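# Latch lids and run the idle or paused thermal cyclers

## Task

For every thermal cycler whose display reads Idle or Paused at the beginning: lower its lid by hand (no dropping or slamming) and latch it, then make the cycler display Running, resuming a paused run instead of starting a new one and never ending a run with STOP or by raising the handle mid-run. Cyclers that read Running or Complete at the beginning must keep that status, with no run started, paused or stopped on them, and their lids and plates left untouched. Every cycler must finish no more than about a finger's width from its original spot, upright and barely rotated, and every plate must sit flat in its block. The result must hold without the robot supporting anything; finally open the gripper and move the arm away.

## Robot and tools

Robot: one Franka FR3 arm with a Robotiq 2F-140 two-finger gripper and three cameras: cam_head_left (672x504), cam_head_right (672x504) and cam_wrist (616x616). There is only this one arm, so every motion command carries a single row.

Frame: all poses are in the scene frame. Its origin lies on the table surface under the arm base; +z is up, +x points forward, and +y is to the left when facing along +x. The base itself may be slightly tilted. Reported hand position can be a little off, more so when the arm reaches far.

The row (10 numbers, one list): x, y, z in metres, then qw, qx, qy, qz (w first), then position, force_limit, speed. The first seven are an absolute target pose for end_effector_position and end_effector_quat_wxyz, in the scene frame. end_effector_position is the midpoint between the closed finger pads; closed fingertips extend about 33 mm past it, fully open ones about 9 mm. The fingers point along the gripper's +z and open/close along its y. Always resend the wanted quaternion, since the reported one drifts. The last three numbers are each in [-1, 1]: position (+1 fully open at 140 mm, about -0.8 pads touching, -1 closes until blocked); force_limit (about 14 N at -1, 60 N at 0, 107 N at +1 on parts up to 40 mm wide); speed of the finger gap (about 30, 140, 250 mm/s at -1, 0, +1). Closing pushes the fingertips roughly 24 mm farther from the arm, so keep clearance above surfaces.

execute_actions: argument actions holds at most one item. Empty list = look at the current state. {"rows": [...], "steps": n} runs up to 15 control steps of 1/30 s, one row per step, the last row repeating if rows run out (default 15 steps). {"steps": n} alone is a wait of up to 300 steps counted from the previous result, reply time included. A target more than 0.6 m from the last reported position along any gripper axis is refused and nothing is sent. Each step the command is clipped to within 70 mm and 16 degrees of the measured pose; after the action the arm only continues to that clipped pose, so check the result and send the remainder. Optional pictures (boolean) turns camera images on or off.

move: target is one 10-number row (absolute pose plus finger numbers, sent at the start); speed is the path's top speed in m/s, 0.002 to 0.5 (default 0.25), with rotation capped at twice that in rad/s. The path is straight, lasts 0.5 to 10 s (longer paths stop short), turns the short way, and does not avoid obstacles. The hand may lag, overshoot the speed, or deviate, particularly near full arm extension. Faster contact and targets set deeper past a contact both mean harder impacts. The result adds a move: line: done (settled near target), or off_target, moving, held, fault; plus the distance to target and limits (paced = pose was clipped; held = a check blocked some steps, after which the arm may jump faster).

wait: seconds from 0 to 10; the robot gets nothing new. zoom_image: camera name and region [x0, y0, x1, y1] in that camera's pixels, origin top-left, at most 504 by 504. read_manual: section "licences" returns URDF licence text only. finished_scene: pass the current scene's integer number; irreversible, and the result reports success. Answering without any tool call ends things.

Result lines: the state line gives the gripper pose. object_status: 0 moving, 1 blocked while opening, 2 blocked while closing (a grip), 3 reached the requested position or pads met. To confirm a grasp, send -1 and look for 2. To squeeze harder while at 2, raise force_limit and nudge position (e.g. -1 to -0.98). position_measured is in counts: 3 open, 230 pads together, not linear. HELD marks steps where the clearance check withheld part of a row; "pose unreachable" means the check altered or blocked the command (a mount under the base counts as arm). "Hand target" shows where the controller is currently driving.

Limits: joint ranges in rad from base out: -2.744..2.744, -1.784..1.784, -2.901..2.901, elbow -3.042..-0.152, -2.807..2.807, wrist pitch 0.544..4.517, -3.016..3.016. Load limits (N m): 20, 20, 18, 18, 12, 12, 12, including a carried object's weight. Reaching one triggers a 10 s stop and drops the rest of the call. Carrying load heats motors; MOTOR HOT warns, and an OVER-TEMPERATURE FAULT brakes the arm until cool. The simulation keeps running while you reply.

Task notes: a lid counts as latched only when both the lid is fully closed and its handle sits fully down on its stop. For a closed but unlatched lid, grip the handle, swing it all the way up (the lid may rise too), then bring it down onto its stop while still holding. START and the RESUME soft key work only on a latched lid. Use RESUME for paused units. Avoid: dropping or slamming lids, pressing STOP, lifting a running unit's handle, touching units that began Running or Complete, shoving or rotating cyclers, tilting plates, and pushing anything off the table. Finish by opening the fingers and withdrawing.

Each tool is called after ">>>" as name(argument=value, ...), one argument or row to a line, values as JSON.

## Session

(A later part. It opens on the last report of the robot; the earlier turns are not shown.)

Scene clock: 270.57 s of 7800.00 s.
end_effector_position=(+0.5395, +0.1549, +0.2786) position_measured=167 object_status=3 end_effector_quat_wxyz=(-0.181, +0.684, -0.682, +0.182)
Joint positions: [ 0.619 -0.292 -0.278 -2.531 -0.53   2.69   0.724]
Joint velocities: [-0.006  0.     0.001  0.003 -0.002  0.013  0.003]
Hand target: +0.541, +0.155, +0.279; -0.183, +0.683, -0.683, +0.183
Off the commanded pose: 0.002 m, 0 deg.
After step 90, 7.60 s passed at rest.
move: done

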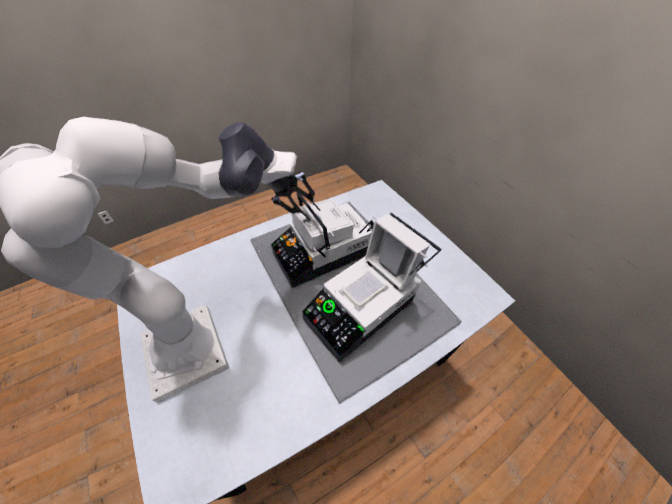

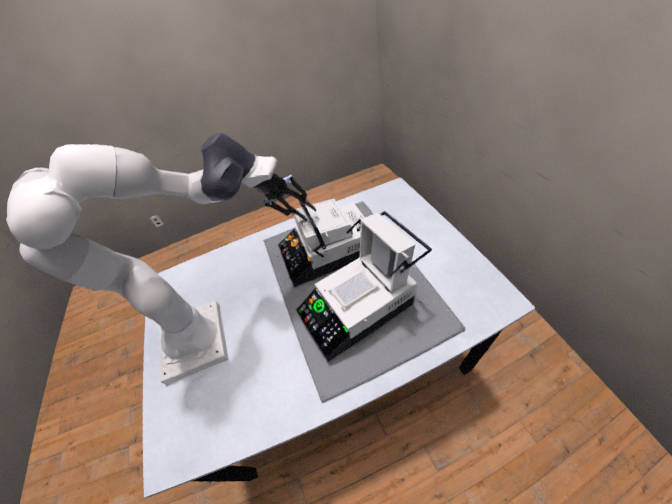

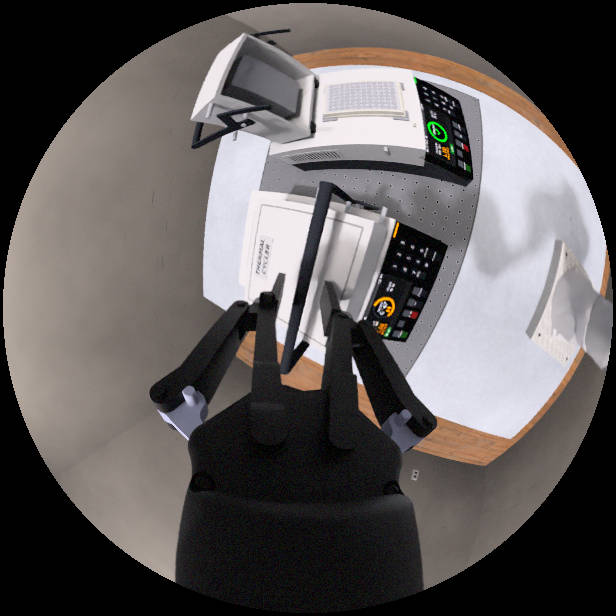

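>>> execute_actions(
  actions=[
    {"rows": [[0.541, 0.155, 0.279, 0.183, -0.683, 0.683, -0.183, -1, -1, -0.6]], "steps": 15},
  ],
  pictures=false,
)

>>> execute_actions(
  actions=[
    {"steps": 30},
  ],
)

Scene clock: 285.00 s of 7800.00 s.
end_effector_position=(+0.5408, +0.1550, +0.2799) position_measured=212 object_status=0 end_effector_quat_wxyz=(-0.184, +0.683, -0.683, +0.182)
Joint positions: [ 0.618 -0.292 -0.278 -2.529 -0.53   2.693  0.727]
Joint velocities: [ 0.001 -0.     0.001  0.001 -0.    -0.     0.014]
Hand target: +0.541, +0.155, +0.279; -0.183, +0.683, -0.683, +0.183
Off the commanded pose: 0.001 m, 0 deg.
Steps of this call (steps 1 to 90: nothing new was sent; then 10.93 s passed at rest; steps 91 to 105: all 15 steps of this action). Readings (end_effector_position | what the end effector reports):
91: (+0.5401, +0.1552, +0.2792) | position_measured=167 object_status=0
92: (+0.5402, +0.1551, +0.2792) | position_measured=171 object_status=0
94: (+0.5402, +0.1551, +0.2792) | position_measured=179 object_status=0
98: (+0.5402, +0.1550, +0.2792) | position_measured=195 object_status=0
105: the state above

Scene clock: 286.00 s of 7800.00 s.
end_effector_position=(+0.5408, +0.1550, +0.2799) position_measured=213 object_status=2 end_effector_quat_wxyz=(-0.184, +0.682, -0.684, +0.182)
Joint positions: [ 0.618 -0.292 -0.278 -2.529 -0.53   2.693  0.73 ]
Joint velocities: [-0.001 -0.002  0.     0.    -0.     0.001 -0.001]
Hand target: +0.541, +0.155, +0.279; -0.183, +0.683, -0.683, +0.183
Off the commanded pose: 0.001 m, 0 deg.
Steps of this call (steps 1 to 30: nothing new was sent). Readings (end_effector_position | what the end effector reports):
1: (+0.5408, +0.1550, +0.2799) | position_measured=212 object_status=0
2: (+0.5408, +0.1550, +0.2799) | position_measured=212 object_status=0
4: (+0.5408, +0.1550, +0.2799) | position_measured=212 object_status=2
8: (+0.5408, +0.1550, +0.2799) | position_measured=212 object_status=2
30: the state above

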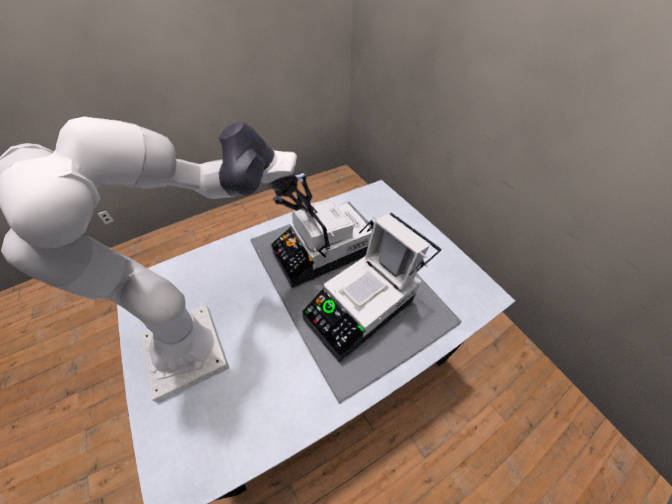

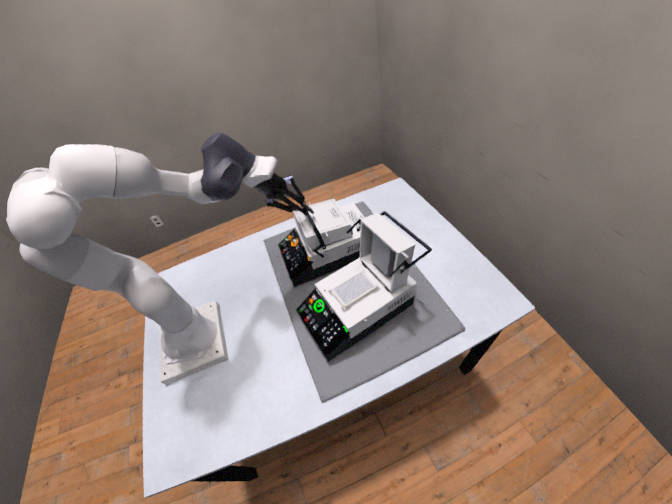

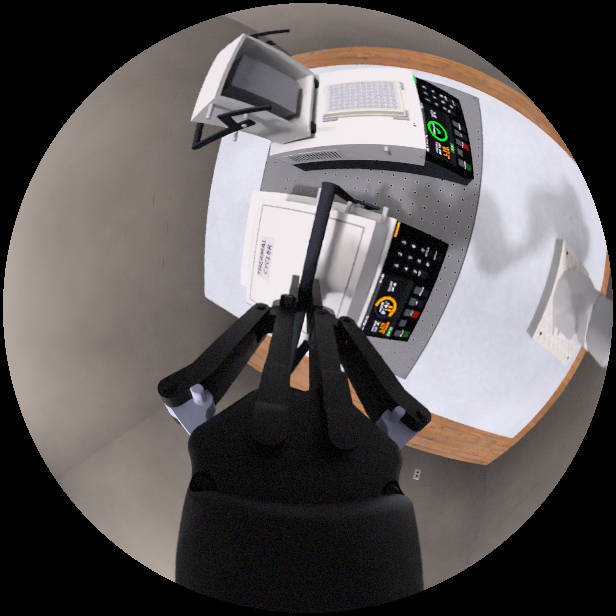

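>>> move(
  target=[0.569, 0.155, 0.284, 0.183, -0.683, 0.683, -0.183, -0.56, -0.5, 0],
  speed=0.015,
)

>>> move(
  target=[0.592, 0.155, 0.281, 0.183, -0.683, 0.683, -0.183, -0.56, -0.5, 0],
  speed=0.015,
)

>>> zoom_image(
  camera="cam_head_left",
  region=[240, 150, 400, 270],
)

>>> zoom_image(
  camera="cam_wrist",
  region=[200, 150, 440, 390],
)

Scene clock: 304.63 s of 7800.00 s.
end_effector_position=(+0.5674, +0.1544, +0.2825) position_measured=200 object_status=3 end_effector_quat_wxyz=(-0.182, +0.681, -0.685, +0.183)
Joint positions: [ 0.647 -0.219 -0.319 -2.45  -0.494  2.693  0.688]
Joint velocities: [ 0.006  0.001 -0.006  0.003  0.003 -0.002 -0.015]
Hand target: +0.569, +0.155, +0.284; -0.183, +0.683, -0.683, +0.183
Off the commanded pose: 0.002 m, 0 deg.
After step 90, 13.50 s passed at rest.
move: done

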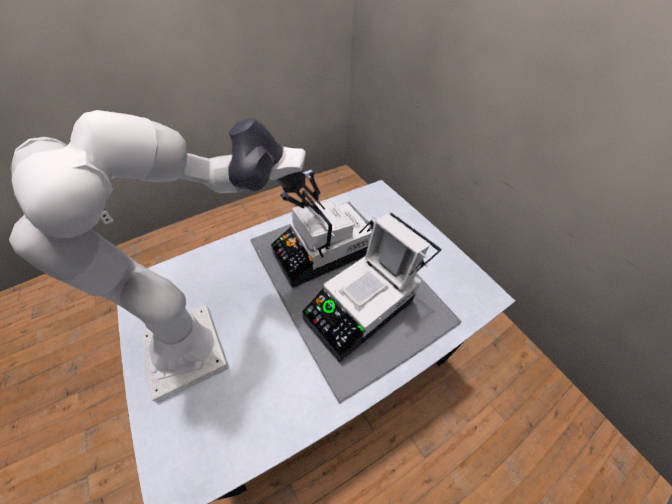

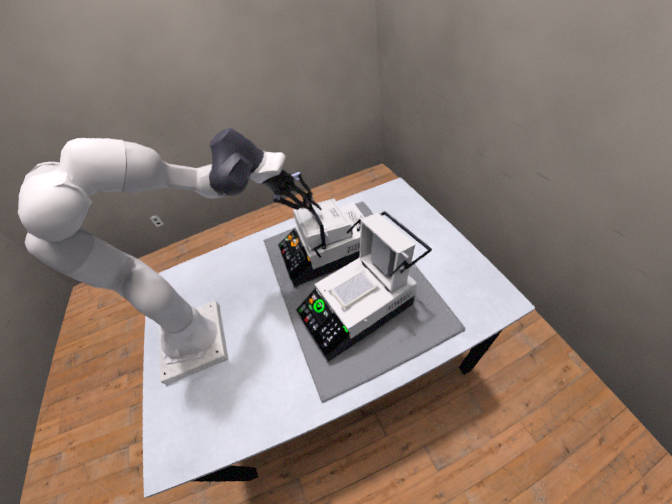

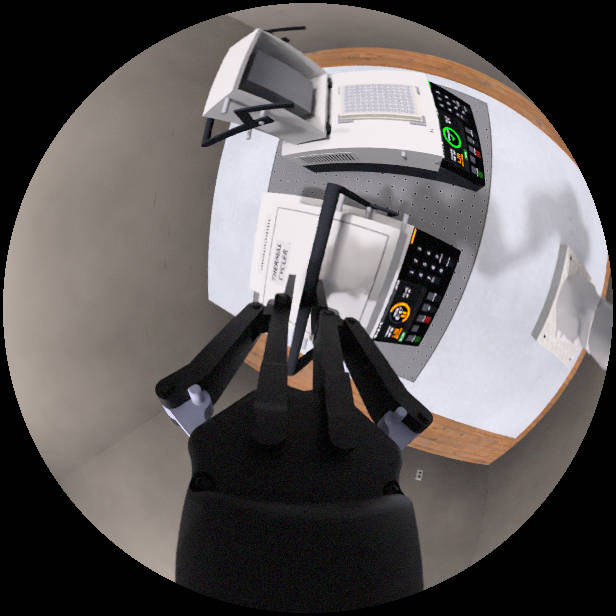

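Scene clock: 306.50 s of 7800.00 s.
end_effector_position=(+0.5875, +0.1544, +0.2772) position_measured=200 object_status=3 end_effector_quat_wxyz=(-0.178, +0.682, -0.686, +0.181)
Joint positions: [ 0.667 -0.149 -0.349 -2.392 -0.451  2.701  0.647]
Joint velocities: [ 0.004  0.001 -0.004  0.003  0.006  0.    -0.017]
Hand target: +0.592, +0.155, +0.281; -0.183, +0.683, -0.683, +0.183
Off the commanded pose: 0.006 m, 1 deg.
move: off_target

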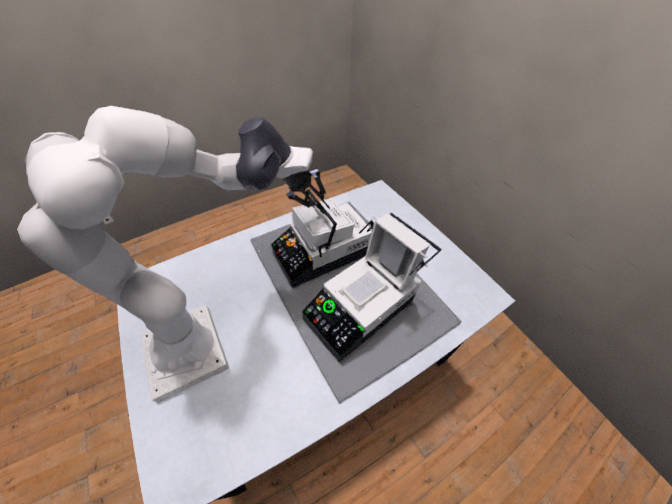

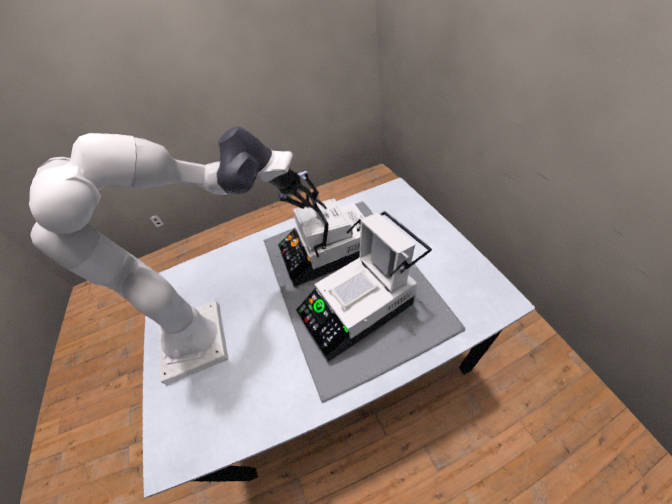

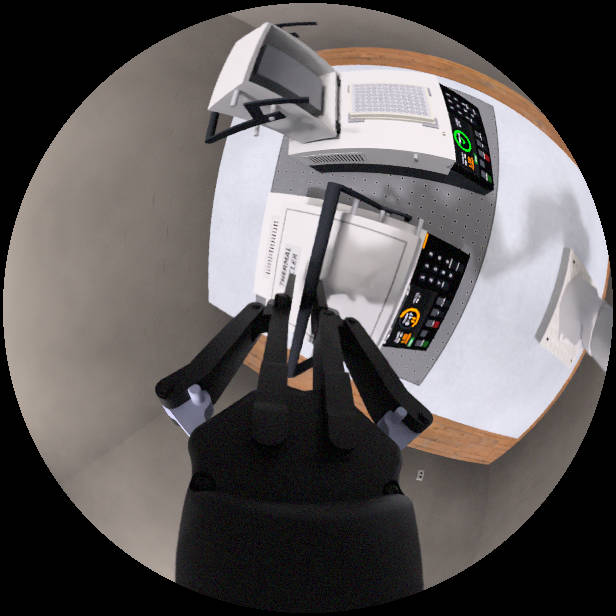

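Region (240, 150, 400, 270) of cam_head_left's 672x504 image, scaled by 3.150, with more detail than that image has; it fills the top 378 rows of this view, and the rest is white.

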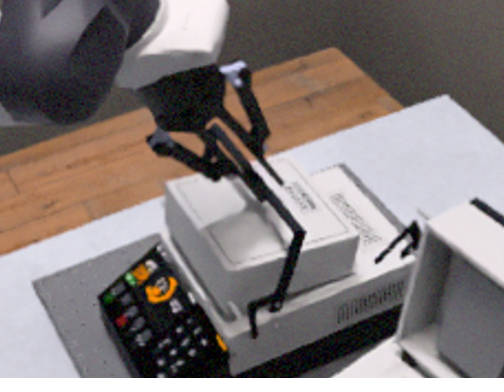

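Region (200, 150, 440, 390) of cam_wrist's 616x616 image, scaled by 2.100, with more detail than that image has.

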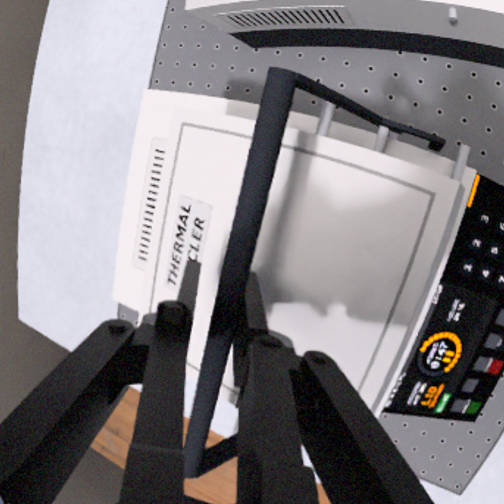

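>>> move(
  target=[0.604, 0.155, 0.275, 0.183, -0.683, 0.683, -0.183, -0.56, -0.5, 0],
  speed=0.01,
)

>>> zoom_image(
  camera="cam_head_left",
  region=[240, 150, 400, 270],
)

Scene clock: 330.70 s of 7800.00 s.
end_effector_position=(+0.5992, +0.1543, +0.2711) position_measured=200 object_status=3 end_effector_quat_wxyz=(-0.177, +0.683, -0.686, +0.181)
Joint positions: [ 0.668 -0.106 -0.358 -2.363 -0.424  2.718  0.622]
Joint velocities: [ 0.     0.002 -0.001  0.003  0.005  0.004 -0.009]
Hand target: +0.604, +0.155, +0.275; -0.183, +0.683, -0.683, +0.183
Off the commanded pose: 0.006 m, 1 deg.
After step 90, 19.33 s passed at rest.
move: off_target

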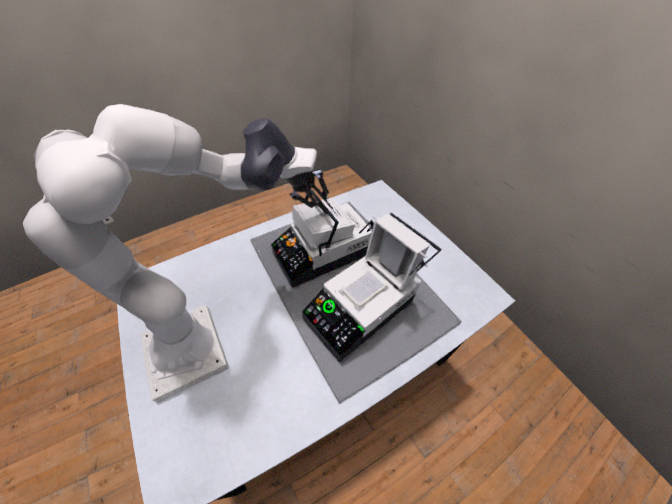

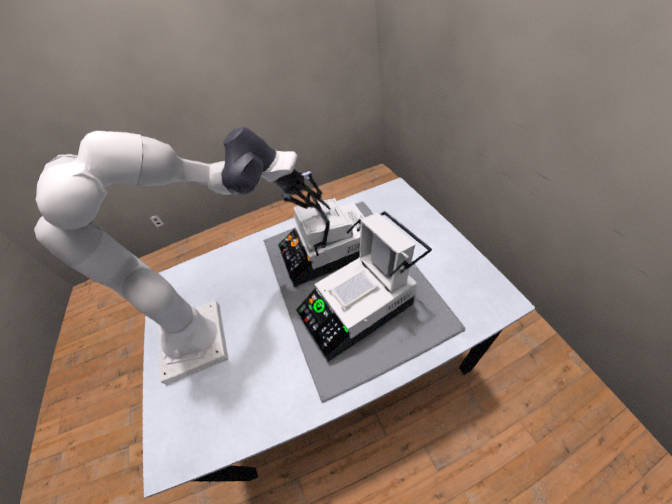

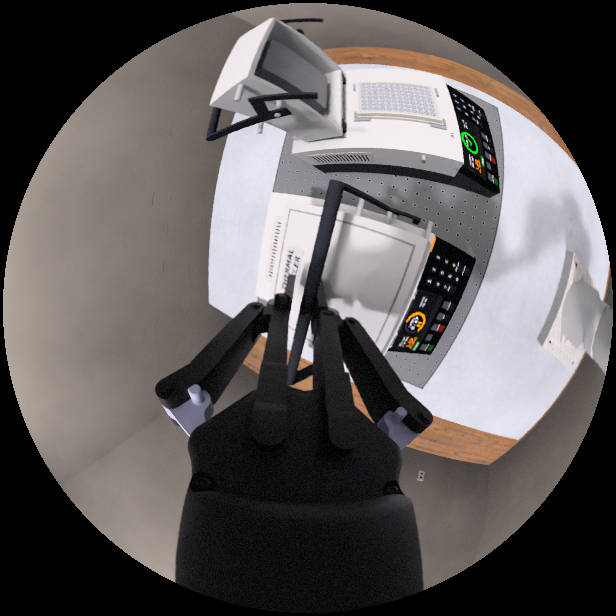

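Region (240, 150, 400, 270) of cam_head_left's 672x504 image, scaled by 3.150, with more detail than that image has; it fills the top 378 rows of this view, and the rest is white.

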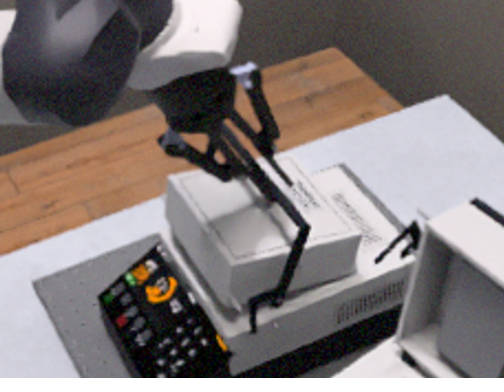

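>>> move(
  target=[0.615, 0.155, 0.268, 0.183, -0.683, 0.683, -0.183, -0.56, -0.5, 0],
  speed=0.01,
)

>>> zoom_image(
  camera="cam_head_left",
  region=[240, 150, 400, 270],
)

Scene clock: 353.83 s of 7800.00 s.
end_effector_position=(+0.6118, +0.1550, +0.2676) position_measured=200 object_status=3 end_effector_quat_wxyz=(-0.180, +0.682, -0.685, +0.182)
Joint positions: [ 0.669 -0.066 -0.366 -2.336 -0.398  2.74   0.6  ]
Joint velocities: [-0.     0.003 -0.003  0.003  0.003  0.007 -0.011]
Hand target: +0.615, +0.155, +0.268; -0.183, +0.683, -0.683, +0.183
Off the commanded pose: 0.003 m, 0 deg.
After step 90, 18.33 s passed at rest.
move: done

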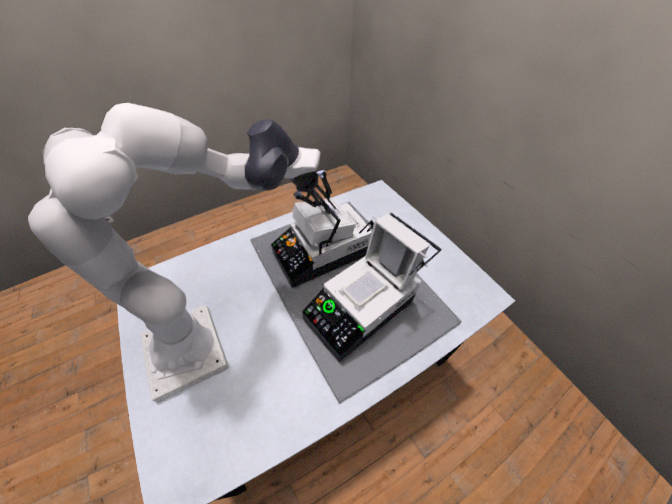

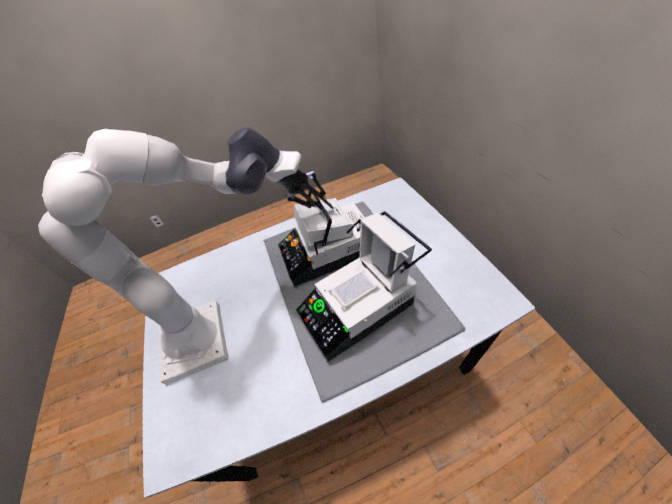

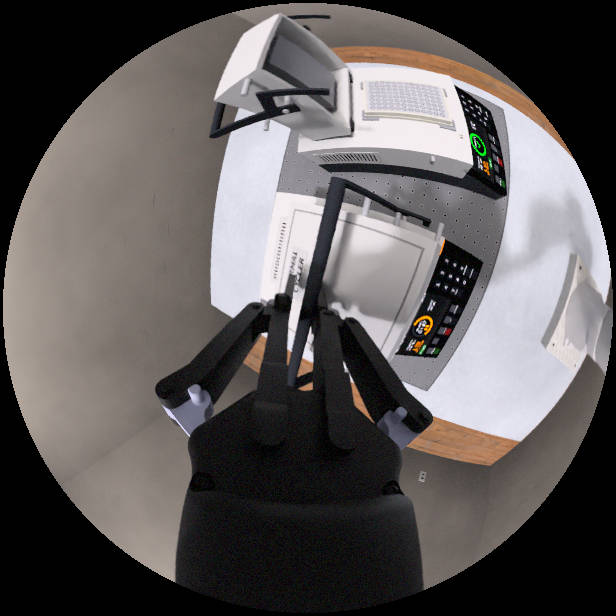

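Region (240, 150, 400, 270) of cam_head_left's 672x504 image, scaled by 3.150, with more detail than that image has; it fills the top 378 rows of this view, and the rest is white.

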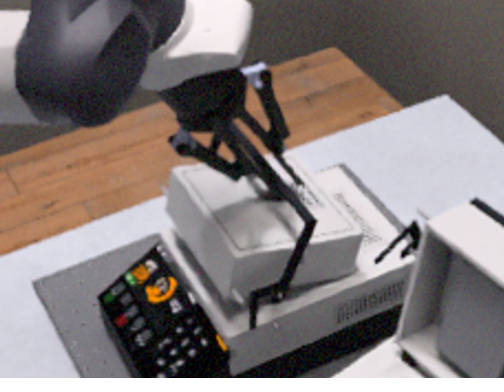

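>>> move(
  target=[0.626, 0.155, 0.263, 0.183, -0.683, 0.683, -0.183, -0.56, -0.5, 0],
  speed=0.01,
)

>>> zoom_image(
  camera="cam_head_left",
  region=[240, 150, 400, 270],
)

Scene clock: 373.43 s of 7800.00 s.
end_effector_position=(+0.6263, +0.1567, +0.2699) position_measured=200 object_status=3 end_effector_quat_wxyz=(-0.188, +0.681, -0.684, +0.184)
Joint positions: [ 0.669 -0.032 -0.373 -2.304 -0.369  2.76   0.574]
Joint velocities: [-0.     0.004 -0.001  0.001  0.007  0.005 -0.012]
Hand target: +0.626, +0.155, +0.263; -0.183, +0.683, -0.683, +0.183
Off the commanded pose: 0.007 m, 1 deg.
After step 90, 14.90 s passed at rest.
move: off_target

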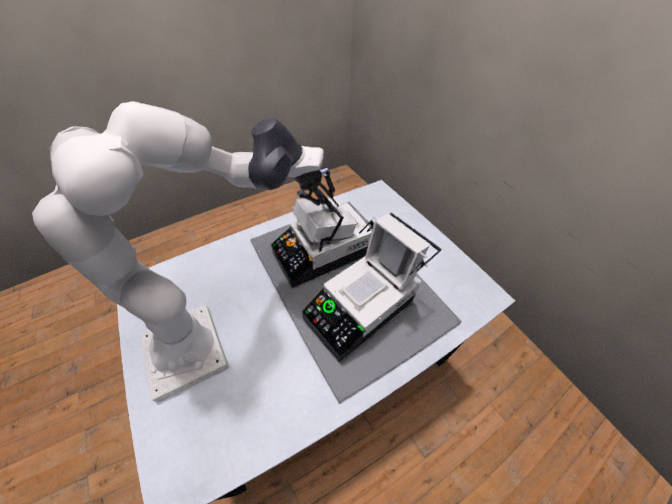

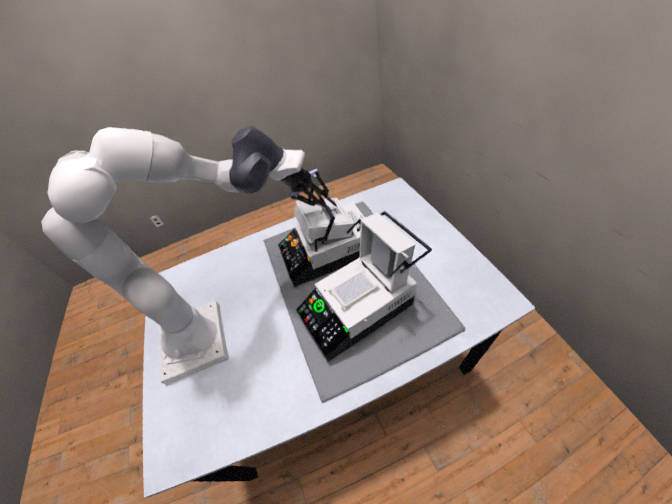

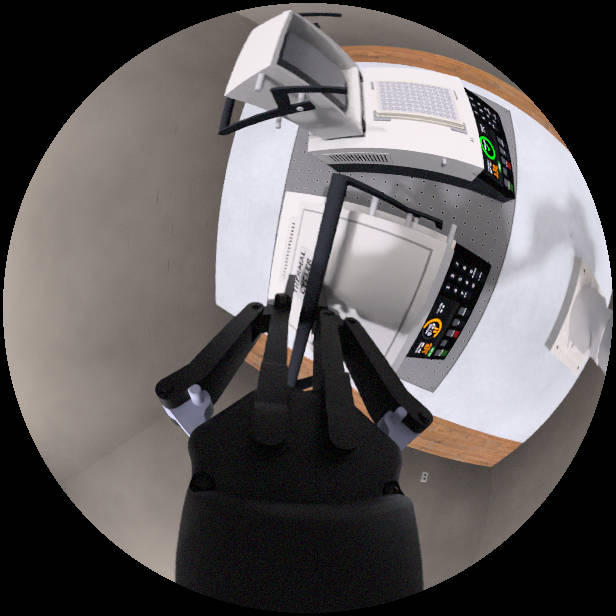

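Region (240, 150, 400, 270) of cam_head_left's 672x504 image, scaled by 3.150, with more detail than that image has; it fills the top 378 rows of this view, and the rest is white.

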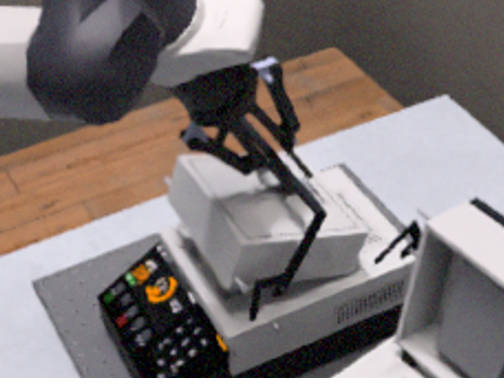

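>>> move(
  target=[0.606, 0.155, 0.271, 0.183, -0.683, 0.683, -0.183, -0.56, -0.5, 0],
  speed=0.008,
)

>>> move(
  target=[0.575, 0.155, 0.279, 0.183, -0.683, 0.683, -0.183, -0.56, -0.5, 0],
  speed=0.012,
)

>>> zoom_image(
  camera="cam_head_left",
  region=[240, 150, 400, 270],
)

Scene clock: 401.03 s of 7800.00 s.
end_effector_position=(+0.6045, +0.1558, +0.2661) position_measured=200 object_status=3 end_effector_quat_wxyz=(-0.180, +0.685, -0.683, +0.181)
Joint positions: [ 0.669 -0.083 -0.363 -2.357 -0.415  2.742  0.609]
Joint velocities: [-0.    -0.002  0.002 -0.002 -0.003 -0.005  0.009]
Hand target: +0.606, +0.155, +0.271; -0.183, +0.683, -0.683, +0.183
Off the commanded pose: 0.005 m, 0 deg.
After step 90, 21.80 s passed at rest.
move: off_target

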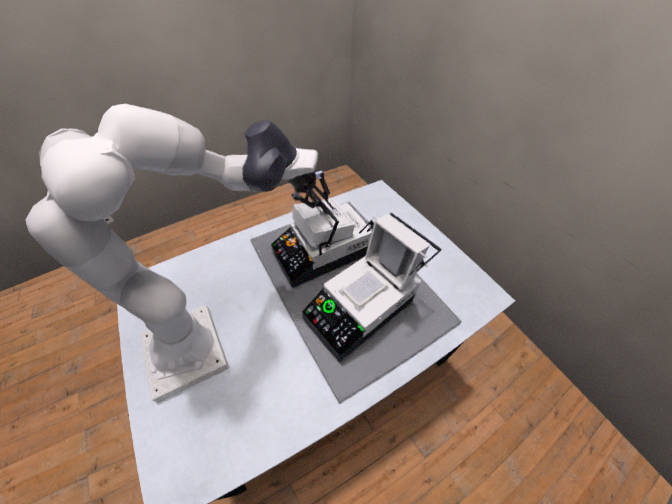

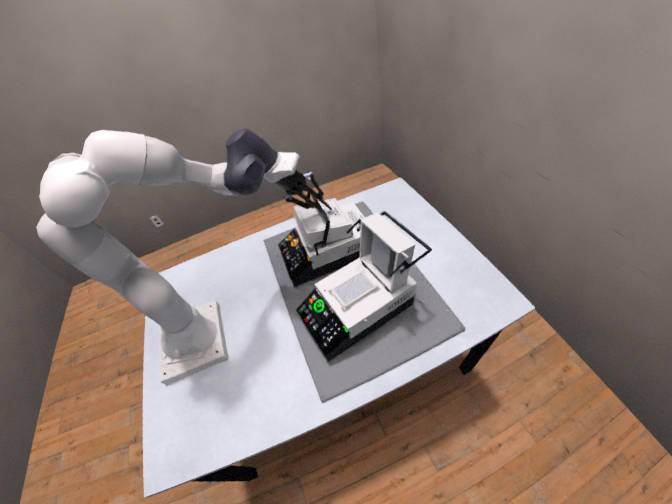

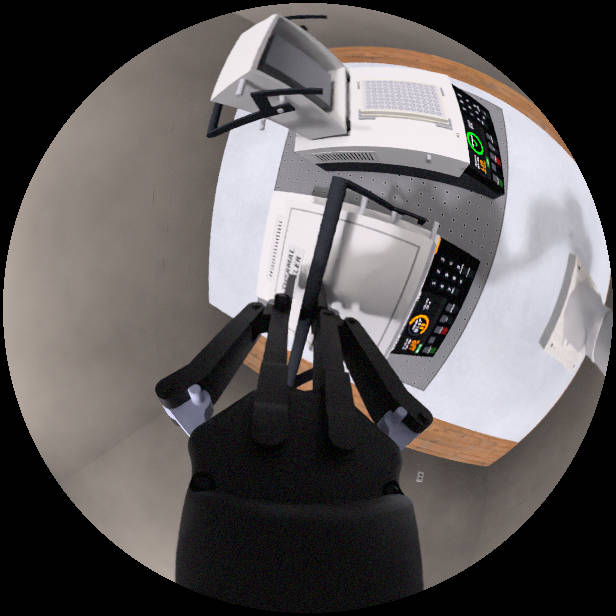

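Scene clock: 403.93 s of 7800.00 s.
end_effector_position=(+0.5760, +0.1556, +0.2789) position_measured=200 object_status=3 end_effector_quat_wxyz=(-0.184, +0.684, -0.681, +0.183)
Joint positions: [ 0.654 -0.189 -0.333 -2.433 -0.481  2.713  0.666]
Joint velocities: [-0.003 -0.002  0.006 -0.002 -0.003 -0.003  0.012]
Hand target: +0.575, +0.155, +0.279; -0.183, +0.683, -0.683, +0.183
Off the commanded pose: 0.001 m, 0 deg.
move: done

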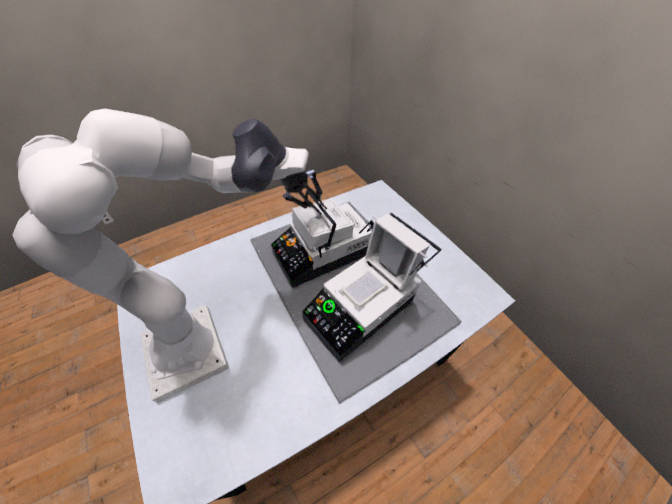

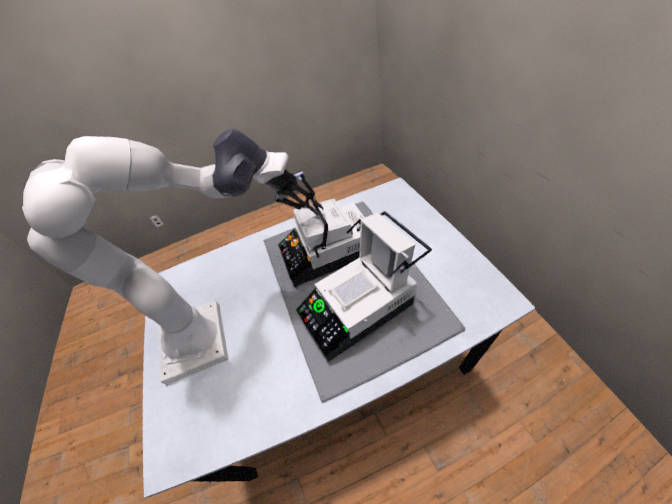

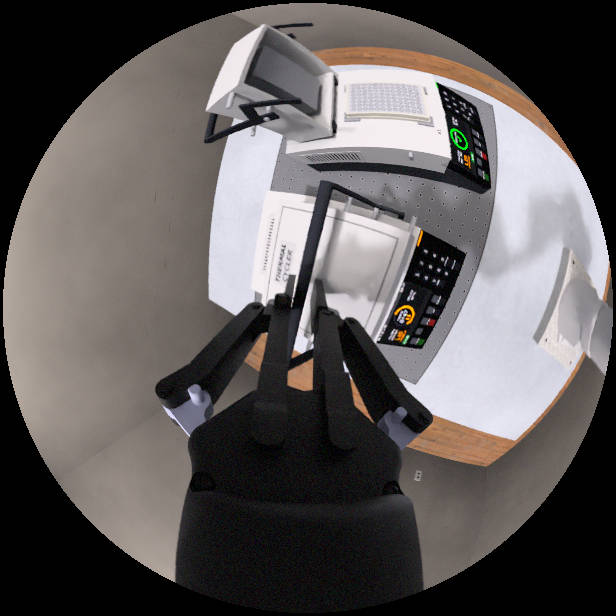

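Region (240, 150, 400, 270) of cam_head_left's 672x504 image, scaled by 3.150, with more detail than that image has; it fills the top 378 rows of this view, and the rest is white.

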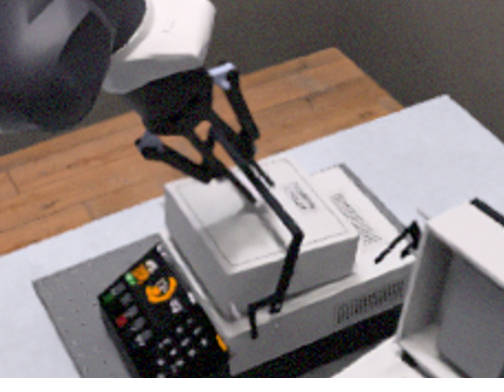

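>>> move(
  target=[0.54, 0.155, 0.281, 0.183, -0.683, 0.683, -0.183, -0.56, -0.5, 0],
  speed=0.015,
)

>>> move(
  target=[0.51, 0.155, 0.275, 0.183, -0.683, 0.683, -0.183, -0.56, -0.5, 0],
  speed=0.015,
)

>>> zoom_image(
  camera="cam_head_left",
  region=[240, 150, 400, 270],
)

>>> zoom_image(
  camera="cam_wrist",
  region=[200, 150, 440, 390],
)

Scene clock: 428.20 s of 7800.00 s.
end_effector_position=(+0.5423, +0.1561, +0.2831) position_measured=200 object_status=3 end_effector_quat_wxyz=(-0.186, +0.684, -0.681, +0.183)
Joint positions: [ 0.618 -0.294 -0.278 -2.526 -0.527  2.694  0.721]
Joint velocities: [-0.007 -0.002  0.009 -0.004 -0.    -0.002  0.008]
Hand target: +0.540, +0.155, +0.281; -0.183, +0.683, -0.683, +0.183
Off the commanded pose: 0.003 m, 0 deg.
After step 90, 18.67 s passed at rest.
move: done

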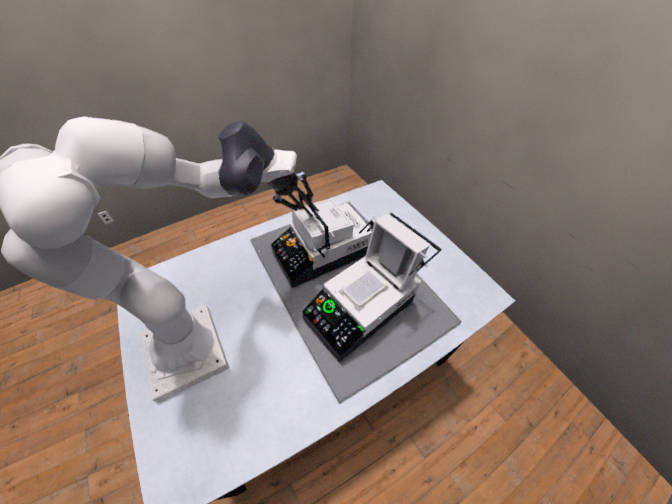

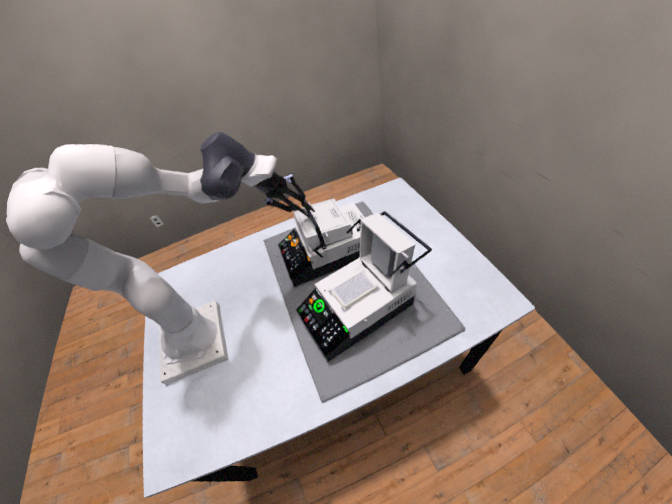

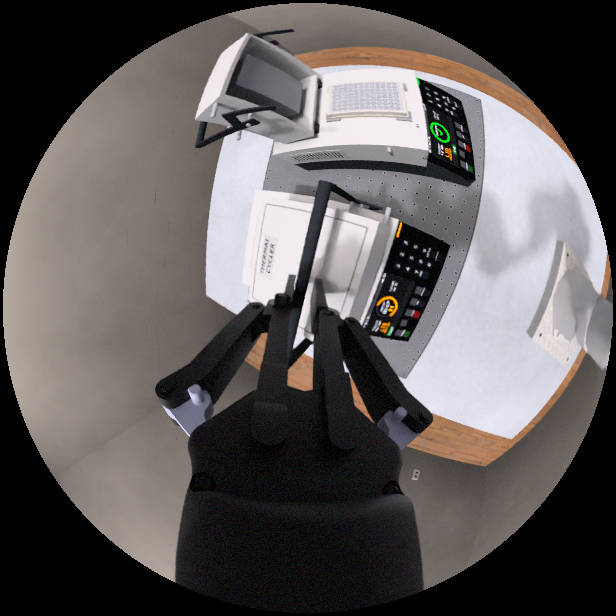

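Scene clock: 430.63 s of 7800.00 s.
end_effector_position=(+0.5118, +0.1569, +0.2768) position_measured=200 object_status=3 end_effector_quat_wxyz=(-0.186, +0.684, -0.681, +0.183)
Joint positions: [ 0.578 -0.372 -0.221 -2.614 -0.551  2.694  0.761]
Joint velocities: [-0.009 -0.     0.01  -0.002  0.     0.     0.006]
Hand target: +0.510, +0.155, +0.275; -0.183, +0.683, -0.683, +0.183
Off the commanded pose: 0.003 m, 0 deg.
move: done

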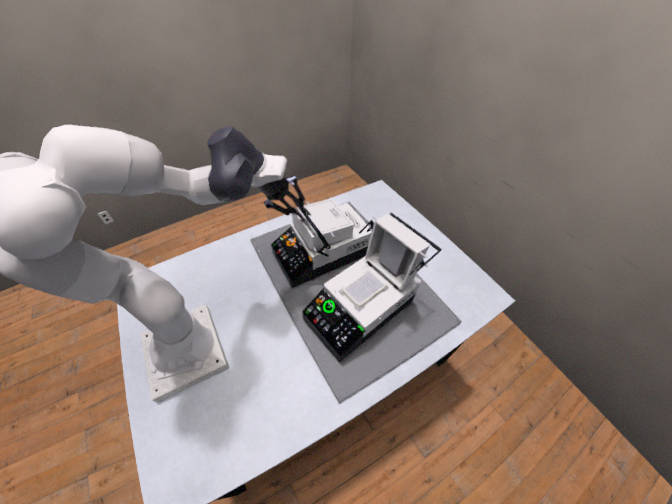

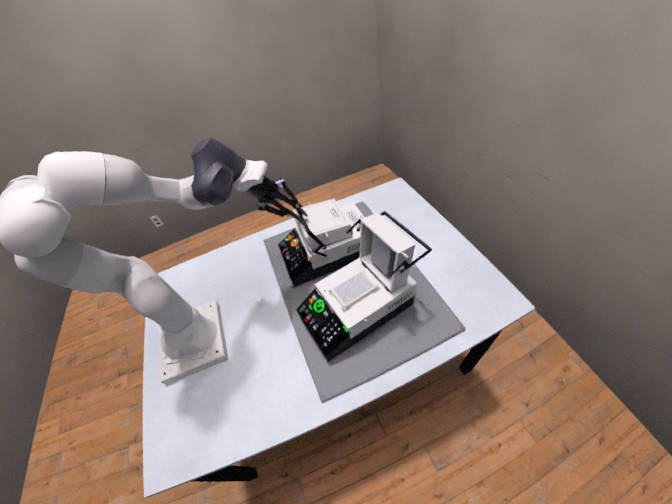

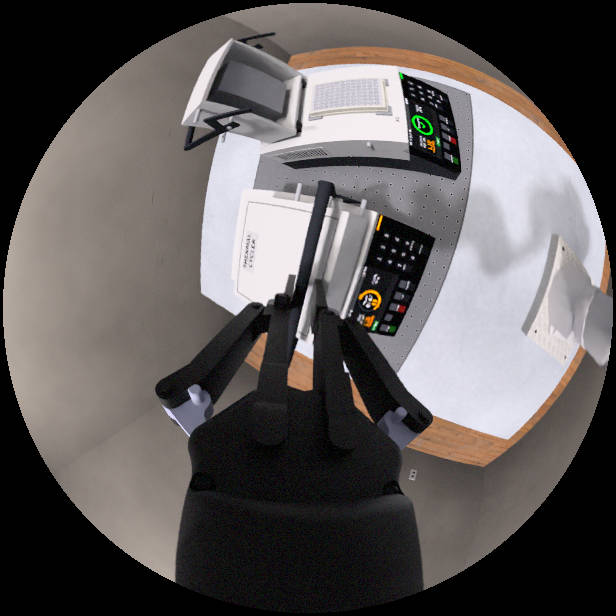

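Region (240, 150, 400, 270) of cam_head_left's 672x504 image, scaled by 3.150, with more detail than that image has; it fills the top 378 rows of this view, and the rest is white.

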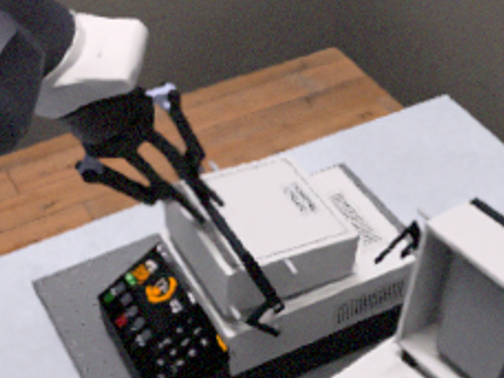

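Region (200, 150, 440, 390) of cam_wrist's 616x616 image, scaled by 2.100, with more detail than that image has.

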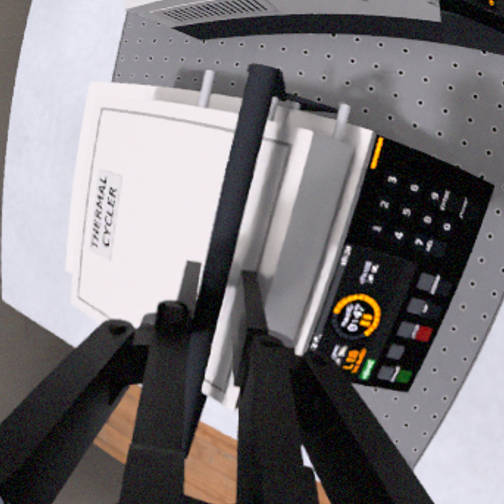

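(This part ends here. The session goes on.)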